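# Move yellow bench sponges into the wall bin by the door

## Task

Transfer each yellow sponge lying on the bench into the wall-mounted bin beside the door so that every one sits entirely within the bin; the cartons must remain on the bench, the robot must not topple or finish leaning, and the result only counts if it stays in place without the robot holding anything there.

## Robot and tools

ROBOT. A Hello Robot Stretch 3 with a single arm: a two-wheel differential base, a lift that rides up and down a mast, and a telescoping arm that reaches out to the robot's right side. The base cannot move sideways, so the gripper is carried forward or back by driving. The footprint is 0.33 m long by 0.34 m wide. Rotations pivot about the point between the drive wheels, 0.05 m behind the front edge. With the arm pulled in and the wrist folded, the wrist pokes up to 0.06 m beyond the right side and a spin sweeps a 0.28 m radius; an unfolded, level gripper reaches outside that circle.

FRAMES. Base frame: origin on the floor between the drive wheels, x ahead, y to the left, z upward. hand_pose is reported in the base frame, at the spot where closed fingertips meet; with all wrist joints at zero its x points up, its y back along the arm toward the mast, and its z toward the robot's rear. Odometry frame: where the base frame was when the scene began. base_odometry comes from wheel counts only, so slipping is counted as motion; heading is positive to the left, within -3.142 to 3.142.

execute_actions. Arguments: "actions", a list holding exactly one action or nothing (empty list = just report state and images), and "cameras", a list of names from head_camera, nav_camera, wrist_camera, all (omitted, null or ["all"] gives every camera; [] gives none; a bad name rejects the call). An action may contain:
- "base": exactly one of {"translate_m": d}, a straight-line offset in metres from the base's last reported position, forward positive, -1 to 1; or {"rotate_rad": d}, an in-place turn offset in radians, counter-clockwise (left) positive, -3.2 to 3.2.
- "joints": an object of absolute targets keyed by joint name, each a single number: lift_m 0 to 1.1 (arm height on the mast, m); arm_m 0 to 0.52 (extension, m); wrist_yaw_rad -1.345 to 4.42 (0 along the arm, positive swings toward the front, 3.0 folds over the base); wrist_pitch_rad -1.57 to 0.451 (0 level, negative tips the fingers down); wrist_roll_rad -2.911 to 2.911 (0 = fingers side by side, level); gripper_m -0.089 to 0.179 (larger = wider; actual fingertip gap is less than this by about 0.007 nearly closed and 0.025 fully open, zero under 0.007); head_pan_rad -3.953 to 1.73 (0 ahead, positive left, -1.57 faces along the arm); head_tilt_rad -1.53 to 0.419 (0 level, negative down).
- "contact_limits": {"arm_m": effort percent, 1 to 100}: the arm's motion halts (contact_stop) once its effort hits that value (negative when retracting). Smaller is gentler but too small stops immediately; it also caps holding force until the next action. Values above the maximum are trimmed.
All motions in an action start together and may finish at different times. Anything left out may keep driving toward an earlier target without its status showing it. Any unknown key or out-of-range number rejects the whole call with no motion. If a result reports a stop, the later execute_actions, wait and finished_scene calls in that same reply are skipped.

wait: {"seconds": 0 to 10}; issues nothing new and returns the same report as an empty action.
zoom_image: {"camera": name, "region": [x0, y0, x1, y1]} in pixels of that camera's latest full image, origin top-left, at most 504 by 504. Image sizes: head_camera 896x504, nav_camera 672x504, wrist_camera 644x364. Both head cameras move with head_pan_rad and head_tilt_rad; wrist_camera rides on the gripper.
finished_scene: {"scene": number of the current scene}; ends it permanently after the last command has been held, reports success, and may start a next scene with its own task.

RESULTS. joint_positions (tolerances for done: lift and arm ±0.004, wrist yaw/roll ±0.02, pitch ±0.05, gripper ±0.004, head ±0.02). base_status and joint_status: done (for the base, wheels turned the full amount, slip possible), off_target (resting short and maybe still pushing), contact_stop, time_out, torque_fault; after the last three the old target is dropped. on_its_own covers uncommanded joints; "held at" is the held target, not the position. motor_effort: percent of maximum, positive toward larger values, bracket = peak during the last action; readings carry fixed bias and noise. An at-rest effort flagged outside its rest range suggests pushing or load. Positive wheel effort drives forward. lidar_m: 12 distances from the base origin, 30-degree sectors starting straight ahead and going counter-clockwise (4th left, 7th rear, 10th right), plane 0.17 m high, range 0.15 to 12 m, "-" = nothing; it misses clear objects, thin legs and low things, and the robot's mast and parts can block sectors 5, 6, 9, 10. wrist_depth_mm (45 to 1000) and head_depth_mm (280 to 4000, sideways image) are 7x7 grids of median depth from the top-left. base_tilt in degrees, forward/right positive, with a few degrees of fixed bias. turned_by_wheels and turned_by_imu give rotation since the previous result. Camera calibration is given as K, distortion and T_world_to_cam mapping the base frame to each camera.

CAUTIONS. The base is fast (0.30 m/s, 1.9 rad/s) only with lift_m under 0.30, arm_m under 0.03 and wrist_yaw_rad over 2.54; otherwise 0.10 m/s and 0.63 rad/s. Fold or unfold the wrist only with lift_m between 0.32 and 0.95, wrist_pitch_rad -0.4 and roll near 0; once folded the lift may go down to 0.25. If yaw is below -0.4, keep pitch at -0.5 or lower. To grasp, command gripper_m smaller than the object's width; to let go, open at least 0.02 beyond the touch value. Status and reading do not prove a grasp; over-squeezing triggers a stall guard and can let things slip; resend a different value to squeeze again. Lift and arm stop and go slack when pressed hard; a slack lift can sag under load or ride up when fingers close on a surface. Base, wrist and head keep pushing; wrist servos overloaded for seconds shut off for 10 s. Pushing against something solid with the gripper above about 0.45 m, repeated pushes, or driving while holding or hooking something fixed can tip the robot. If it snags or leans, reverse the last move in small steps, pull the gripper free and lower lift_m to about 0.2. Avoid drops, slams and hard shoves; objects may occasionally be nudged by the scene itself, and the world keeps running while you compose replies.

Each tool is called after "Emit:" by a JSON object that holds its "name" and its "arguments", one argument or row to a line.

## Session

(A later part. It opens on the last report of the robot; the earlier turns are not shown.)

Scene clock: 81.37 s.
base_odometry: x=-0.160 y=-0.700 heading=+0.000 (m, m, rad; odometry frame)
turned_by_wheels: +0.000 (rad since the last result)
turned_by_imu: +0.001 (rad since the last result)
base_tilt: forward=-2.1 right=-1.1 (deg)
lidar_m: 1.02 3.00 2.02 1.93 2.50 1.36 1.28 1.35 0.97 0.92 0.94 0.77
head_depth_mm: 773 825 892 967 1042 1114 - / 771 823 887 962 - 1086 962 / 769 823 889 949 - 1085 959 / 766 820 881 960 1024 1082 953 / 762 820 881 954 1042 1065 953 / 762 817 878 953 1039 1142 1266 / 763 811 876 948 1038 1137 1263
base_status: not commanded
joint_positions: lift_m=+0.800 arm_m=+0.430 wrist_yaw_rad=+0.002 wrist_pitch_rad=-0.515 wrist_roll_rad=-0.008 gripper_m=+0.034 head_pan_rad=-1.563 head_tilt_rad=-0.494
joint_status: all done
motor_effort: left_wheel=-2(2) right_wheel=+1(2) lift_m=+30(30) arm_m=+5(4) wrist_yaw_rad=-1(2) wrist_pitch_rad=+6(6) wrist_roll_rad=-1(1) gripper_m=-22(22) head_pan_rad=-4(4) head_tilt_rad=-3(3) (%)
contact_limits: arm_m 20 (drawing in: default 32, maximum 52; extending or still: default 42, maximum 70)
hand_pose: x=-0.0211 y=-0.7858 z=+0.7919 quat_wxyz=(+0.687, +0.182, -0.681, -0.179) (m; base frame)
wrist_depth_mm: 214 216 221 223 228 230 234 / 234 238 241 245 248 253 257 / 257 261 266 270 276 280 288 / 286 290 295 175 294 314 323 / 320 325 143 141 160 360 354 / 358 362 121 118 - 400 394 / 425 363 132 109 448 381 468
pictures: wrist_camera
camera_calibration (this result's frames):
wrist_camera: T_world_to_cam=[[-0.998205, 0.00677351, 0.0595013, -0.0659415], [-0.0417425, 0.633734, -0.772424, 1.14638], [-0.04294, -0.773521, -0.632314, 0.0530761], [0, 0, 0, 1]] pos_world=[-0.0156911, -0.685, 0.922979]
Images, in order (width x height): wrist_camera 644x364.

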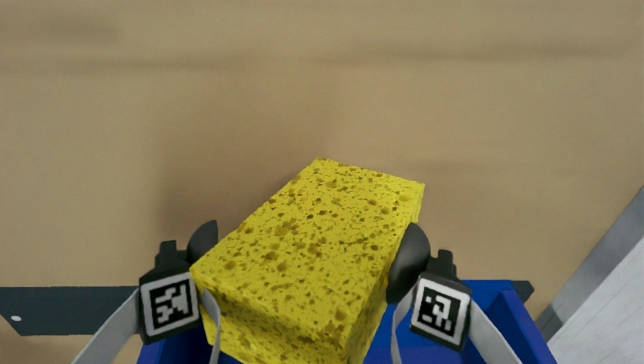

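Emit:
{"name": "execute_actions", "arguments": {
  "actions": [
    {"joints":{"lift_m":0.68}}
  ],
  "cameras": []
}}

Emit:
{"name": "execute_actions", "arguments": {
  "actions": [
    {"joints":{"gripper_m":0.12}}
  ],
  "cameras": []
}}

Emit:
{"name": "execute_actions", "arguments": {
  "actions": [
    {"joints":{"lift_m":0.85,"arm_m":0.0}}
  ],
  "cameras": ["head_camera"]
}}

Scene clock: 83.83 s.
base_odometry: x=-0.160 y=-0.700 heading=+0.000 (m, m, rad; odometry frame)
turned_by_wheels: +0.000 (rad since the last result)
turned_by_imu: +0.000 (rad since the last result)
base_tilt: forward=-2.1 right=-1.1 (deg)
lidar_m: 1.01 3.00 2.02 1.92 2.50 1.36 1.28 1.35 0.97 0.92 0.94 0.77
head_depth_mm: 773 829 892 973 1046 1123 1249 / 769 826 889 966 1055 1053 - / 768 823 890 962 1036 1043 957 / 766 823 889 960 1036 1039 954 / 766 819 883 955 1040 1073 953 / 761 815 878 954 1034 1144 1265 / 760 814 876 949 1033 1138 1263
base_status: not commanded
joint_positions: lift_m=+0.680 arm_m=+0.430 wrist_yaw_rad=+0.002 wrist_pitch_rad=-0.515 wrist_roll_rad=-0.008 gripper_m=+0.034 head_pan_rad=-1.563 head_tilt_rad=-0.494
joint_status: all done
motor_effort: left_wheel=-2(2) right_wheel=+2(2) lift_m=+30(30) arm_m=+4(5) wrist_yaw_rad=-1(1) wrist_pitch_rad=+6(5) wrist_roll_rad=-1(1) gripper_m=-22(21) head_pan_rad=-5(4) head_tilt_rad=-3(3) (%)
hand_pose: x=-0.0211 y=-0.7858 z=+0.6719 quat_wxyz=(+0.687, +0.182, -0.681, -0.179) (m; base frame)
wrist_depth_mm: 214 217 220 224 227 230 233 / 233 237 241 246 248 252 256 / 256 262 267 272 275 280 286 / 285 289 294 175 295 314 323 / 301 293 144 141 160 328 336 / 367 247 121 117 - 363 282 / 406 281 132 109 339 343 268
pictures: none
No camera images: the call's "cameras" was empty. Leave "cameras" out to get every camera's image.

Scene clock: 85.20 s.
base_odometry: x=-0.160 y=-0.700 heading=+0.000 (m, m, rad; odometry frame)
turned_by_wheels: +0.000 (rad since the last result)
turned_by_imu: +0.000 (rad since the last result)
base_tilt: forward=-2.2 right=-1.1 (deg)
lidar_m: 1.02 3.00 2.02 1.93 2.50 1.35 1.29 1.35 0.97 0.92 0.94 0.77
head_depth_mm: 772 828 892 970 1040 1126 1253 / 772 822 888 968 1049 1048 - / 768 825 883 965 1037 1020 963 / 768 818 882 956 1036 988 951 / 764 823 884 957 1043 1069 957 / 761 818 880 950 1039 1139 1270 / 760 812 877 951 1037 1137 1263
base_status: not commanded
joint_positions: lift_m=+0.680 arm_m=+0.430 wrist_yaw_rad=+0.002 wrist_pitch_rad=-0.515 wrist_roll_rad=-0.008 gripper_m=+0.120 head_pan_rad=-1.563 head_tilt_rad=-0.494
joint_status: all done
motor_effort: left_wheel=-2(2) right_wheel=+2(2) lift_m=+30(29) arm_m=+4(5) wrist_yaw_rad=-2(2) wrist_pitch_rad=+6(6) wrist_roll_rad=-1(1) gripper_m=+1(91) head_pan_rad=-4(4) head_tilt_rad=-3(3) (%)
hand_pose: x=-0.0211 y=-0.7858 z=+0.6719 quat_wxyz=(+0.687, +0.182, -0.681, -0.179) (m; base frame)
wrist_depth_mm: 214 216 220 223 227 230 234 / 232 237 241 245 249 253 256 / 258 261 264 272 275 281 287 / 287 288 297 302 308 313 321 / 301 294 311 318 324 328 336 / 366 - 358 368 371 342 281 / 403 295 339 341 344 335 266
pictures: none
No camera images: the call's "cameras" was empty. Leave "cameras" out to get every camera's image.

Scene clock: 89.57 s.
base_odometry: x=-0.160 y=-0.700 heading=+0.000 (m, m, rad; odometry frame)
turned_by_wheels: +0.000 (rad since the last result)
turned_by_imu: +0.001 (rad since the last result)
base_tilt: forward=-2.1 right=-1.1 (deg)
lidar_m: 1.01 2.99 2.02 1.92 2.50 1.36 1.28 1.35 0.97 0.92 0.94 0.77
head_depth_mm: 771 829 898 973 1044 1125 1258 / 769 828 888 967 1048 1059 949 / 767 825 888 961 1055 1083 936 / 768 818 885 958 1051 1092 933 / 764 820 884 952 1047 1064 950 / 762 816 878 954 1040 1150 1271 / 760 812 879 953 1031 1142 1261
base_status: not commanded
joint_positions: lift_m=+0.850 arm_m=+0.000 wrist_yaw_rad=+0.002 wrist_pitch_rad=-0.515 wrist_roll_rad=-0.008 gripper_m=+0.120 head_pan_rad=-1.563 head_tilt_rad=-0.494
joint_status: all done
motor_effort: left_wheel=-2(2) right_wheel=+1(2) lift_m=+46(48) arm_m=-6(5) wrist_yaw_rad=-2(2) wrist_pitch_rad=+6(5) wrist_roll_rad=-1(1) gripper_m=+0(1) head_pan_rad=-5(4) head_tilt_rad=-3(3) (%)
hand_pose: x=-0.0211 y=-0.3565 z=+0.8413 quat_wxyz=(+0.687, +0.182, -0.680, -0.179) (m; base frame)
wrist_depth_mm: 590 604 609 614 635 623 623 / 642 647 657 677 691 683 679 / 698 722 728 741 753 755 764 / 785 805 769 773 791 836 873 / 872 881 698 653 668 943 - / - - - - - - - / 909 912 962 - - - -
pictures: head_camera (sideways: a quarter turn clockwise sets it upright)
camera_calibration (this result's frames):
head_camera: T_world_to_cam=[[-0.0533674, 0.432831, -0.899894, 1.18405], [0.998513, 0.033147, -0.0432729, 0.051399], [0.0110989, -0.900865, -0.433956, 0.522408], [0, 0, 0, 1]] pos_world=[0.00606866, -0.0435762, 1.29444]
Images, in order (width x height): head_camera 896x504.

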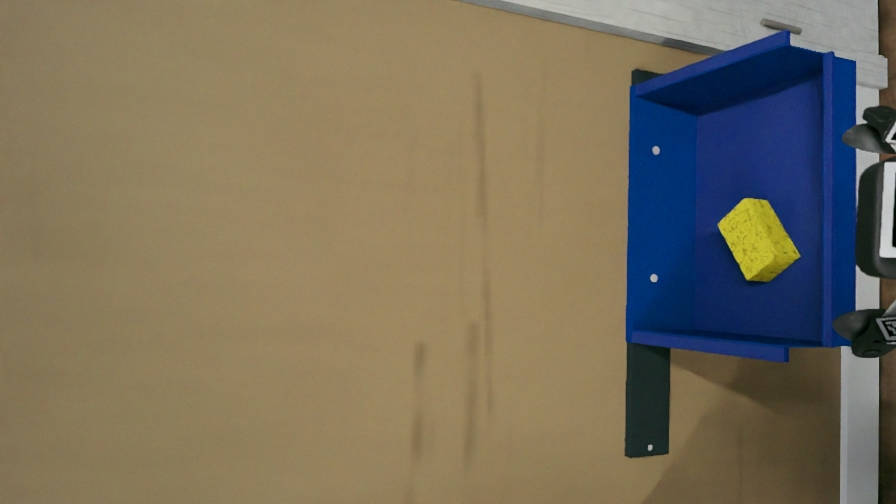

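Emit:
{"name": "execute_actions", "arguments": {
  "actions": [
    {"joints":{"head_pan_rad":1.3,"head_tilt_rad":-0.15}}
  ],
  "cameras": ["head_camera"]
}}

Scene clock: 91.77 s.
base_odometry: x=-0.160 y=-0.700 heading=+0.000 (m, m, rad; odometry frame)
turned_by_wheels: +0.000 (rad since the last result)
turned_by_imu: +0.000 (rad since the last result)
base_tilt: forward=-2.1 right=-1.2 (deg)
lidar_m: 1.01 3.00 2.02 1.93 2.50 1.36 1.28 1.35 0.97 0.92 0.94 0.77
head_depth_mm: 2387 3138 3212 3269 3314 2460 2055 / 2429 3008 3065 3056 3205 2323 2034 / 2414 2884 2923 2358 3043 2255 2031 / 2458 2836 2808 2247 2936 2247 2007 / 2478 2712 2746 2210 2818 2233 1990 / 2591 2646 2669 2687 2803 2163 1924 / - 2558 2594 2639 1870 1961 1893
base_status: not commanded
joint_positions: lift_m=+0.850 arm_m=+0.000 wrist_yaw_rad=+0.002 wrist_pitch_rad=-0.515 wrist_roll_rad=-0.008 gripper_m=+0.120 head_pan_rad=+1.293 head_tilt_rad=-0.162
joint_status: all done
motor_effort: left_wheel=-2(2) right_wheel=+1(2) lift_m=+47(46) arm_m=-5(5) wrist_yaw_rad=-2(2) wrist_pitch_rad=+6(6) wrist_roll_rad=-1(1) gripper_m=+0(0) head_pan_rad=+3(47) head_tilt_rad=+5(27) (%)
hand_pose: x=-0.0211 y=-0.3565 z=+0.8413 quat_wxyz=(+0.687, +0.182, -0.680, -0.179) (m; base frame)
wrist_depth_mm: 590 599 612 620 626 617 623 / 649 657 669 677 703 680 681 / 709 711 726 729 751 748 765 / 787 815 763 783 776 835 879 / 882 871 696 666 669 951 - / - - - - - - - / 925 927 978 - - - -
pictures: head_camera (sideways: a quarter turn clockwise sets it upright)
camera_calibration (this result's frames):
head_camera: T_world_to_cam=[[0.0162893, -0.125258, -0.99199, 1.30393], [-0.96312, 0.264533, -0.0492177, 0.0711247], [0.268579, 0.956207, -0.11633, 0.107442], [0, 0, 0, 1]] pos_world=[0.0184047, 0.0417763, 1.30949]
Images, in order (width x height): head_camera 896x504.

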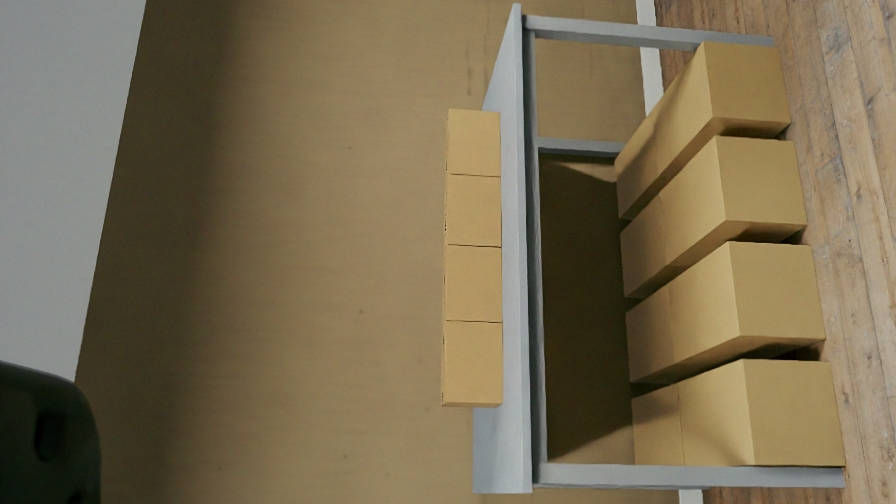

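Emit:
{"name": "execute_actions", "arguments": {
  "actions": [
    {"joints":{"wrist_pitch_rad":-0.4,"wrist_yaw_rad":3.0,"gripper_m":0.04}}
  ],
  "cameras": []
}}

Emit:
{"name": "execute_actions", "arguments": {
  "actions": [
    {"base":{"rotate_rad":1.571},"joints":{"lift_m":0.25}}
  ],
  "cameras": []
}}

Emit:
{"name": "execute_actions", "arguments": {
  "actions": [
    {"base":{"translate_m":1.0}}
  ],
  "cameras": []
}}

Emit:
{"name": "execute_actions", "arguments": {
  "actions": [
    {"base":{"translate_m":0.5}}
  ],
  "cameras": []
}}

Emit:
{"name": "execute_actions", "arguments": {
  "actions": [
    {"base":{"rotate_rad":1.571},"joints":{"head_pan_rad":-1.57,"head_tilt_rad":-0.3}}
  ],
  "cameras": ["head_camera"]
}}

Scene clock: 95.40 s.
base_odometry: x=-0.160 y=-0.700 heading=+0.000 (m, m, rad; odometry frame)
turned_by_wheels: +0.000 (rad since the last result)
turned_by_imu: +0.001 (rad since the last result)
base_tilt: forward=-2.2 right=-1.1 (deg)
lidar_m: 1.01 2.99 2.02 1.93 2.50 1.36 1.28 1.35 0.97 0.92 0.94 0.77
head_depth_mm: 2380 3123 3207 3241 3322 2454 2079 / 2396 3007 3051 3064 3192 2351 2030 / 2412 2911 2953 2359 3040 2248 2035 / 2471 2785 2844 2301 2941 2245 2015 / 2493 2736 2748 2183 2860 2232 1990 / 2600 2661 2688 2667 2769 2194 1949 / - 2595 2625 2612 1865 1943 1889
base_status: not commanded
joint_positions: lift_m=+0.850 arm_m=+0.000 wrist_yaw_rad=+2.996 wrist_pitch_rad=-0.419 wrist_roll_rad=-0.008 gripper_m=+0.040 head_pan_rad=+1.293 head_tilt_rad=-0.162
joint_status: all done
motor_effort: left_wheel=-1(2) right_wheel=+2(2) lift_m=+46(46) arm_m=-5(5) wrist_yaw_rad=+4(4) wrist_pitch_rad=+7(7) wrist_roll_rad=-1(1) gripper_m=+1(88) head_pan_rad=+4(3) head_tilt_rad=+5(5) (%)
hand_pose: x=+0.0112 y=+0.0767 z=+0.8622 quat_wxyz=(+0.197, +0.697, +0.097, +0.682) (m; base frame)
wrist_depth_mm: - - - - - - - / - - - - - - - / - - - - - - - / - - - - - - - / - - - - - - - / - - - - - - - / - - - - - - -
pictures: none
No camera images: the call's "cameras" was empty. Leave "cameras" out to get every camera's image.

Scene clock: 101.70 s.
base_odometry: x=-0.160 y=-0.700 heading=+1.571 (m, m, rad; odometry frame)
turned_by_wheels: +1.571 (rad since the last result)
turned_by_imu: +1.588 (rad since the last result)
base_tilt: forward=-2.1 right=-1.2 (deg)
lidar_m: 1.92 2.52 1.36 1.28 1.36 0.97 0.92 0.94 0.77 1.00 2.99 2.03
head_depth_mm: 1820 1818 1889 1919 1968 1725 1665 / 1744 1777 1812 1861 1907 1742 1714 / 1675 1717 1743 1779 1822 1731 1640 / 1608 1648 1698 1722 1762 1596 1494 / 1562 1601 1620 1654 1698 1571 1495 / 1525 1539 1566 1608 1646 1475 1470 / - 1494 1528 1552 1576 1464 1453
base_status: done
joint_positions: lift_m=+0.250 arm_m=+0.000 wrist_yaw_rad=+2.997 wrist_pitch_rad=-0.418 wrist_roll_rad=-0.008 gripper_m=+0.040 head_pan_rad=+1.293 head_tilt_rad=-0.162
joint_status: all done
motor_effort: left_wheel=-2(8) right_wheel=+2(4) lift_m=+29(41) arm_m=-5(5) wrist_yaw_rad=+3(4) wrist_pitch_rad=+7(7) wrist_roll_rad=-1(1) gripper_m=-1(0) head_pan_rad=+3(4) head_tilt_rad=+5(5) (%)
hand_pose: x=+0.0111 y=+0.0768 z=+0.2629 quat_wxyz=(+0.196, +0.697, +0.097, +0.682) (m; base frame)
wrist_depth_mm: - - - - - - - / - - - - - - - / 840 - 896 936 947 - - / 647 - 695 707 724 748 772 / 533 542 587 577 588 596 616 / 456 472 - 498 501 506 506 / - - - - 407 427 435
pictures: none
No camera images: the call's "cameras" was empty. Leave "cameras" out to get every camera's image.

Scene clock: 106.63 s.
base_odometry: x=-0.160 y=+0.300 heading=+1.571 (m, m, rad; odometry frame)
turned_by_wheels: +0.000 (rad since the last result)
turned_by_imu: +0.006 (rad since the last result)
base_tilt: forward=-2.2 right=-1.2 (deg)
lidar_m: 0.93 1.89 1.82 1.34 1.74 1.99 1.92 1.46 1.76 2.71 1.40 0.98
head_depth_mm: 1844 1895 1933 1986 2030 2086 2063 / 1791 1830 1873 1921 1946 2013 2023 / 1734 1764 1797 1828 1890 1918 1951 / 1675 1707 1749 1765 1819 1853 1856 / 1607 1652 1683 1709 1756 1795 1824 / 1585 1600 1629 1651 1697 1725 1777 / - 1542 1596 1612 1638 1645 1696
base_status: done
joint_positions: lift_m=+0.250 arm_m=+0.000 wrist_yaw_rad=+2.998 wrist_pitch_rad=-0.418 wrist_roll_rad=-0.008 gripper_m=+0.040 head_pan_rad=+1.293 head_tilt_rad=-0.162
joint_status: not commanded
motor_effort: left_wheel=-2(8) right_wheel=+2(6) lift_m=+30(29) arm_m=-5(5) wrist_yaw_rad=+2(3) wrist_pitch_rad=+7(7) wrist_roll_rad=-1(1) gripper_m=+1(2) head_pan_rad=+3(4) head_tilt_rad=+5(5) (%)
hand_pose: x=+0.0109 y=+0.0768 z=+0.2629 quat_wxyz=(+0.196, +0.697, +0.098, +0.682) (m; base frame)
wrist_depth_mm: - - - - - - - / - - - - - - - / 834 - 871 934 960 - - / 653 - 687 717 734 738 775 / 533 540 584 577 589 599 616 / 457 470 - 495 506 499 509 / - - - - 408 426 433
pictures: none
No camera images: the call's "cameras" was empty. Leave "cameras" out to get every camera's image.

Scene clock: 109.87 s.
base_odometry: x=-0.160 y=+0.800 heading=+1.571 (m, m, rad; odometry frame)
turned_by_wheels: +0.000 (rad since the last result)
turned_by_imu: +0.003 (rad since the last result)
base_tilt: forward=-2.2 right=-1.1 (deg)
lidar_m: 0.43 1.38 1.82 1.75 1.54 2.12 2.41 1.91 2.42 2.71 0.64 0.45
head_depth_mm: 1880 1933 1983 2000 2042 2070 1984 / 1808 1838 1869 1934 1964 2029 2023 / 1751 1801 1823 1850 1916 1961 1969 / 1703 1713 1777 1790 1843 1875 1894 / 1642 1662 1716 1733 1774 1811 1838 / 1594 1606 1635 1670 1716 1758 1769 / - 1568 1599 1616 1649 1700 1729
base_status: done
joint_positions: lift_m=+0.250 arm_m=+0.000 wrist_yaw_rad=+2.998 wrist_pitch_rad=-0.418 wrist_roll_rad=-0.008 gripper_m=+0.040 head_pan_rad=+1.293 head_tilt_rad=-0.162
joint_status: not commanded
motor_effort: left_wheel=-2(8) right_wheel=+1(6) lift_m=+30(30) arm_m=-5(5) wrist_yaw_rad=+2(3) wrist_pitch_rad=+7(7) wrist_roll_rad=-1(1) gripper_m=+0(1) head_pan_rad=+4(3) head_tilt_rad=+5(5) (%)
hand_pose: x=+0.0109 y=+0.0768 z=+0.2629 quat_wxyz=(+0.196, +0.697, +0.098, +0.682) (m; base frame)
wrist_depth_mm: - - - - - - - / - - - - - - - / 832 - 907 934 968 - - / 643 - 685 707 718 749 766 / 537 543 575 577 588 593 618 / 459 471 - 499 505 498 506 / - - - - 410 430 435
pictures: none
No camera images: the call's "cameras" was empty. Leave "cameras" out to get every camera's image.

Scene clock: 112.00 s.
base_odometry: x=-0.160 y=+0.800 heading=-3.142 (m, m, rad; odometry frame)
turned_by_wheels: +1.571 (rad since the last result)
turned_by_imu: +1.579 (rad since the last result)
base_tilt: forward=-2.2 right=-1.2 (deg)
lidar_m: 1.75 1.43 2.11 2.41 2.15 2.39 2.70 0.66 0.46 0.43 1.38 1.80
head_depth_mm: 1203 1247 1304 1343 698 688 524 / 1203 1245 1297 1329 753 683 522 / 1191 1228 1287 1343 973 677 517 / 1176 1227 1279 1330 962 671 515 / 1170 1218 1274 1323 1015 665 511 / 1168 1217 1259 1324 1379 1441 1495 / 1163 1208 1259 1314 1376 1429 1494
base_status: done
joint_positions: lift_m=+0.250 arm_m=+0.000 wrist_yaw_rad=+2.998 wrist_pitch_rad=-0.418 wrist_roll_rad=-0.008 gripper_m=+0.040 head_pan_rad=-1.563 head_tilt_rad=-0.297
joint_status: all done
motor_effort: left_wheel=-2(10) right_wheel=+2(8) lift_m=+30(29) arm_m=-5(5) wrist_yaw_rad=+3(3) wrist_pitch_rad=+7(7) wrist_roll_rad=-1(1) gripper_m=-1(0) head_pan_rad=-4(48) head_tilt_rad=-1(16) (%)
hand_pose: x=+0.0109 y=+0.0768 z=+0.2629 quat_wxyz=(+0.196, +0.697, +0.098, +0.682) (m; base frame)
wrist_depth_mm: - - - - - - - / - - - - - - - / 831 - 912 931 962 - - / 644 - 687 714 727 762 774 / 532 545 581 570 592 594 609 / 457 475 - 493 495 495 510 / - - - - 408 428 433
pictures: head_camera (sideways: a quarter turn clockwise sets it upright)
camera_calibration (this result's frames):
head_camera: T_world_to_cam=[[-0.0520152, 0.248019, -0.967358, 1.27211], [0.998576, 0.0244383, -0.0474281, 0.0568199], [0.0118776, -0.968447, -0.248937, 0.281616], [0, 0, 0, 1]] pos_world=[0.00608503, -0.0441654, 1.30338]
Images, in order (width x height): head_camera 896x504.

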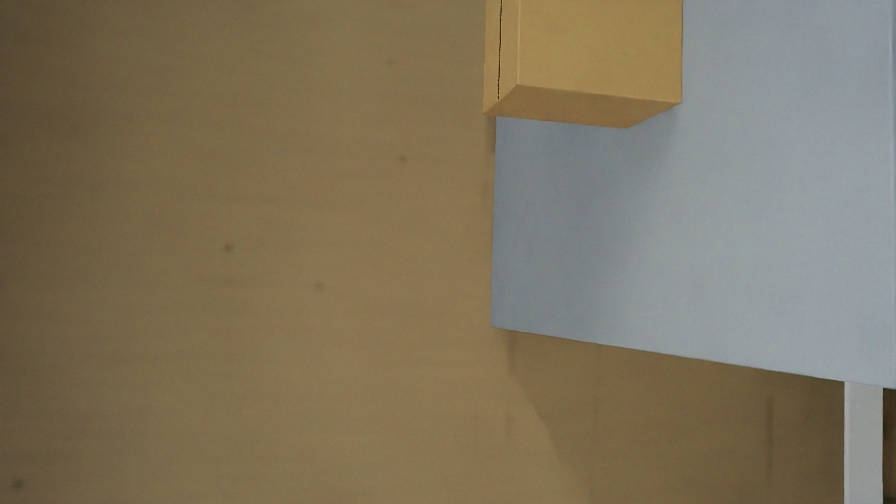

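Emit:
{"name": "execute_actions", "arguments": {
  "actions": [
    {"base":{"translate_m":0.2},"joints":{"head_pan_rad":-2.3,"head_tilt_rad":-0.3}}
  ],
  "cameras": ["head_camera","nav_camera"]
}}

Scene clock: 114.87 s.
base_odometry: x=-0.360 y=+0.800 heading=+3.142 (m, m, rad; odometry frame)
turned_by_wheels: +0.000 (rad since the last result)
turned_by_imu: +0.002 (rad since the last result)
base_tilt: forward=-2.1 right=-1.1 (deg)
lidar_m: 1.56 1.24 1.55 2.41 2.17 2.41 2.90 0.64 0.47 0.71 1.37 1.64
head_depth_mm: 2251 2396 2569 1369 1066 2288 1362 / 1997 2124 2250 1227 981 1644 1358 / 1817 1891 2004 1080 970 780 1356 / 1629 1719 1789 980 932 701 1387 / 1504 1575 1640 901 860 666 1254 / 1389 1441 1499 886 797 659 564 / 1282 1345 1385 1387 816 656 520
base_status: done
joint_positions: lift_m=+0.250 arm_m=+0.000 wrist_yaw_rad=+2.998 wrist_pitch_rad=-0.418 wrist_roll_rad=-0.008 gripper_m=+0.040 head_pan_rad=-2.293 head_tilt_rad=-0.297
joint_status: all done
motor_effort: left_wheel=-2(9) right_wheel=+2(5) lift_m=+30(29) arm_m=-5(5) wrist_yaw_rad=+2(2) wrist_pitch_rad=+7(7) wrist_roll_rad=-1(1) gripper_m=+1(0) head_pan_rad=-5(46) head_tilt_rad=-2(1) (%)
hand_pose: x=+0.0109 y=+0.0768 z=+0.2629 quat_wxyz=(+0.196, +0.697, +0.098, +0.682) (m; base frame)
wrist_depth_mm: - - - - - - - / - - - - - - - / 830 - 897 919 959 - - / 642 - 685 699 736 739 772 / 533 542 579 567 590 600 613 / 457 476 - 499 495 496 507 / - - - - 408 428 434
pictures: head_camera (sideways: a quarter turn clockwise sets it upright), nav_camera (sideways: a quarter turn counterclockwise sets it upright)
camera_calibration (this result's frames):
head_camera: T_world_to_cam=[[0.126873, 0.219708, -0.967281, 1.27092], [0.760307, -0.647831, -0.047423, 0.0582667], [-0.637053, -0.729413, -0.249238, 0.285966], [0, 0, 0, 1]] pos_world=[-0.0233698, -0.0328961, 1.30337]
nav_camera: T_world_to_cam=[[-0.211017, -0.278089, 0.93709, -1.18096], [-0.758579, 0.651195, 0.0224277, 0.031173], [-0.616465, -0.706125, -0.348366, 0.414204], [0, 0, 0, 1]] pos_world=[0.0297866, -0.0562319, 1.25026]
Images, in order (width x height): head_camera 896x504, nav_camera 672x504.

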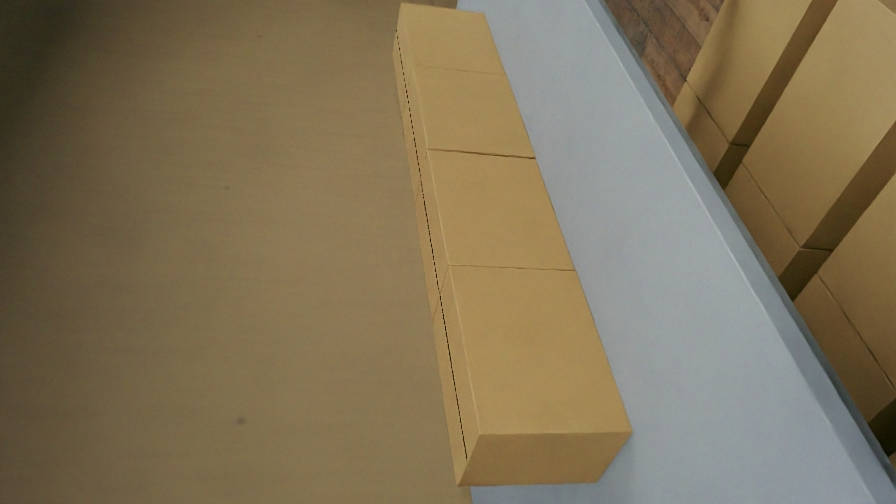

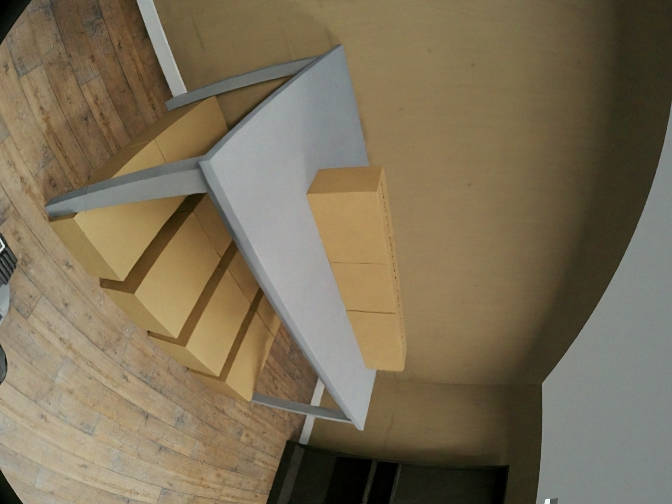

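Emit:
{"name": "execute_actions", "arguments": {
  "actions": [
    {"base":{"translate_m":-0.7},"joints":{"lift_m":0.9}}
  ],
  "cameras": []
}}

Emit:
{"name": "execute_actions", "arguments": {
  "actions": [
    {"joints":{"wrist_yaw_rad":0}}
  ],
  "cameras": []
}}

Emit:
{"name": "execute_actions", "arguments": {
  "actions": [
    {"joints":{"lift_m":1.1,"wrist_pitch_rad":0.3}}
  ],
  "cameras": []
}}

Emit:
{"name": "execute_actions", "arguments": {
  "actions": [
    {"joints":{"arm_m":0.4}}
  ],
  "cameras": ["wrist_camera"]
}}

Scene clock: 123.47 s.
base_odometry: x=+0.340 y=+0.800 heading=+3.141 (m, m, rad; odometry frame)
turned_by_wheels: +0.000 (rad since the last result)
turned_by_imu: -0.003 (rad since the last result)
base_tilt: forward=-2.2 right=-1.2 (deg)
lidar_m: 2.04 1.90 2.52 1.77 1.80 2.33 2.21 0.76 0.49 0.47 0.47 0.62
head_depth_mm: 2368 2441 2551 2659 2671 2168 1730 / 2091 2214 2336 2527 1020 1098 1146 / 1892 1978 2075 2198 971 2033 1692 / 1703 1793 1873 1936 962 771 1345 / 1574 1645 1709 956 915 698 1333 / 1436 1499 1566 884 850 660 1278 / 1340 1401 1432 868 786 655 592
base_status: done
joint_positions: lift_m=+0.900 arm_m=+0.000 wrist_yaw_rad=+2.998 wrist_pitch_rad=-0.418 wrist_roll_rad=-0.008 gripper_m=+0.040 head_pan_rad=-2.293 head_tilt_rad=-0.297
joint_status: all done
motor_effort: left_wheel=-1(12) right_wheel=+1(5) lift_m=+46(49) arm_m=-5(5) wrist_yaw_rad=+2(2) wrist_pitch_rad=+7(7) wrist_roll_rad=-1(1) gripper_m=-1(0) head_pan_rad=-3(4) head_tilt_rad=-2(1) (%)
hand_pose: x=+0.0109 y=+0.0768 z=+0.9124 quat_wxyz=(+0.196, +0.697, +0.098, +0.683) (m; base frame)
wrist_depth_mm: - - - - - - - / - - - - - - - / - - - - - - - / - - - - - - - / - - - - - - - / - - - - - - - / - - - - - - -
pictures: none
No camera images: the call's "cameras" was empty. Leave "cameras" out to get every camera's image.

Scene clock: 125.97 s.
base_odometry: x=+0.340 y=+0.800 heading=+3.141 (m, m, rad; odometry frame)
turned_by_wheels: +0.000 (rad since the last result)
turned_by_imu: +0.000 (rad since the last result)
base_tilt: forward=-2.1 right=-1.1 (deg)
lidar_m: 2.04 1.91 2.53 1.77 1.80 2.33 2.21 0.76 0.49 0.47 0.47 0.62
head_depth_mm: 2381 2466 2567 2674 2651 2167 1725 / 2103 2206 2354 2525 1018 1099 1143 / 1882 1977 2092 2204 973 2049 1702 / 1690 1787 1890 1938 961 770 1352 / 1563 1645 1720 954 918 696 1340 / 1450 1505 1570 881 849 657 1287 / 1339 1388 1455 867 791 653 591
base_status: not commanded
joint_positions: lift_m=+0.900 arm_m=+0.000 wrist_yaw_rad=+0.004 wrist_pitch_rad=-0.418 wrist_roll_rad=-0.008 gripper_m=+0.040 head_pan_rad=-2.293 head_tilt_rad=-0.297
joint_status: all done
motor_effort: left_wheel=-1(2) right_wheel=+1(1) lift_m=+46(45) arm_m=-5(5) wrist_yaw_rad=-4(5) wrist_pitch_rad=+7(7) wrist_roll_rad=-1(1) gripper_m=+0(0) head_pan_rad=-4(4) head_tilt_rad=-2(2) (%)
hand_pose: x=-0.0207 y=-0.3697 z=+0.9124 quat_wxyz=(+0.695, +0.149, -0.688, -0.145) (m; base frame)
wrist_depth_mm: 401 407 415 426 435 443 453 / 366 379 396 420 451 466 473 / 261 268 279 289 302 316 330 / 226 233 240 246 255 262 271 / - - - - - - - / - 877 - 947 - - - / - 800 798 835 799 867 876
pictures: none
No camera images: the call's "cameras" was empty. Leave "cameras" out to get every camera's image.

Scene clock: 128.63 s.
base_odometry: x=+0.340 y=+0.800 heading=+3.141 (m, m, rad; odometry frame)
turned_by_wheels: +0.000 (rad since the last result)
turned_by_imu: +0.000 (rad since the last result)
base_tilt: forward=-2.2 right=-1.2 (deg)
lidar_m: 2.04 1.90 2.52 1.77 1.81 2.33 2.21 0.76 0.49 0.47 0.47 0.62
head_depth_mm: 2356 2445 - - - 2159 1722 / 2112 2214 - - 880 1096 1146 / 1886 1959 - - 867 2032 1650 / 1690 - - - 904 - - / 1563 - - - - - - / 1447 - - - - - - / 1334 - - - - - -
base_status: not commanded
joint_positions: lift_m=+1.100 arm_m=+0.000 wrist_yaw_rad=+0.003 wrist_pitch_rad=+0.280 wrist_roll_rad=-0.008 gripper_m=+0.040 head_pan_rad=-2.293 head_tilt_rad=-0.297
joint_status: all done
motor_effort: left_wheel=-1(1) right_wheel=+1(2) lift_m=+46(47) arm_m=-5(5) wrist_yaw_rad=-3(2) wrist_pitch_rad=+8(9) wrist_roll_rad=-1(1) gripper_m=+0(0) head_pan_rad=-3(4) head_tilt_rad=-2(2) (%)
hand_pose: x=-0.0206 y=-0.3982 z=+1.2860 quat_wxyz=(+0.703, -0.097, -0.697, +0.099) (m; base frame)
wrist_depth_mm: - - - - - - - / - - - - - - - / - - - - - - - / - - - - - - - / - - - - - - - / - - - - - - - / - - - - - - -
pictures: none
No camera images: the call's "cameras" was empty. Leave "cameras" out to get every camera's image.

Scene clock: 132.77 s.
base_odometry: x=+0.340 y=+0.800 heading=+3.141 (m, m, rad; odometry frame)
turned_by_wheels: +0.000 (rad since the last result)
turned_by_imu: +0.001 (rad since the last result)
base_tilt: forward=-2.1 right=-1.1 (deg)
lidar_m: 2.04 1.90 2.52 1.77 1.80 2.33 2.21 0.76 0.49 0.46 0.48 0.62
head_depth_mm: 2360 2422 - - - 2157 1717 / 2091 2202 - - 882 1095 1143 / 1881 1955 - - 863 2044 1689 / 1717 - - - 902 771 1349 / 1567 - - - 870 698 1333 / 1441 1489 - 836 844 659 1285 / 1340 1386 - 787 788 655 591
base_status: not commanded
joint_positions: lift_m=+1.100 arm_m=+0.400 wrist_yaw_rad=+0.002 wrist_pitch_rad=+0.280 wrist_roll_rad=-0.008 gripper_m=+0.040 head_pan_rad=-2.293 head_tilt_rad=-0.297
joint_status: all done
motor_effort: left_wheel=-1(1) right_wheel=+1(1) lift_m=+46(46) arm_m=+5(8) wrist_yaw_rad=-2(3) wrist_pitch_rad=+8(8) wrist_roll_rad=-1(1) gripper_m=+1(0) head_pan_rad=-5(4) head_tilt_rad=-2(2) (%)
hand_pose: x=-0.0209 y=-0.7976 z=+1.2861 quat_wxyz=(+0.703, -0.098, -0.697, +0.099) (m; base frame)
wrist_depth_mm: 730 744 766 801 833 858 900 / 722 747 758 797 813 855 874 / 697 719 753 777 795 822 865 / 689 713 736 769 775 817 828 / 682 703 715 739 758 810 826 / 671 689 - 735 769 776 800 / 657 668 686 710 731 750 785
pictures: wrist_camera
camera_calibration (this result's frames):
wrist_camera: T_world_to_cam=[[-0.998286, 0.0461811, 0.0359603, -0.0333394], [-0.0407482, -0.107309, -0.99339, 1.22874], [-0.042017, -0.993153, 0.109007, -0.772075], [0, 0, 0, 1]] pos_world=[-0.0156536, -0.633394, 1.30598]
Images, in order (width x height): wrist_camera 644x364.

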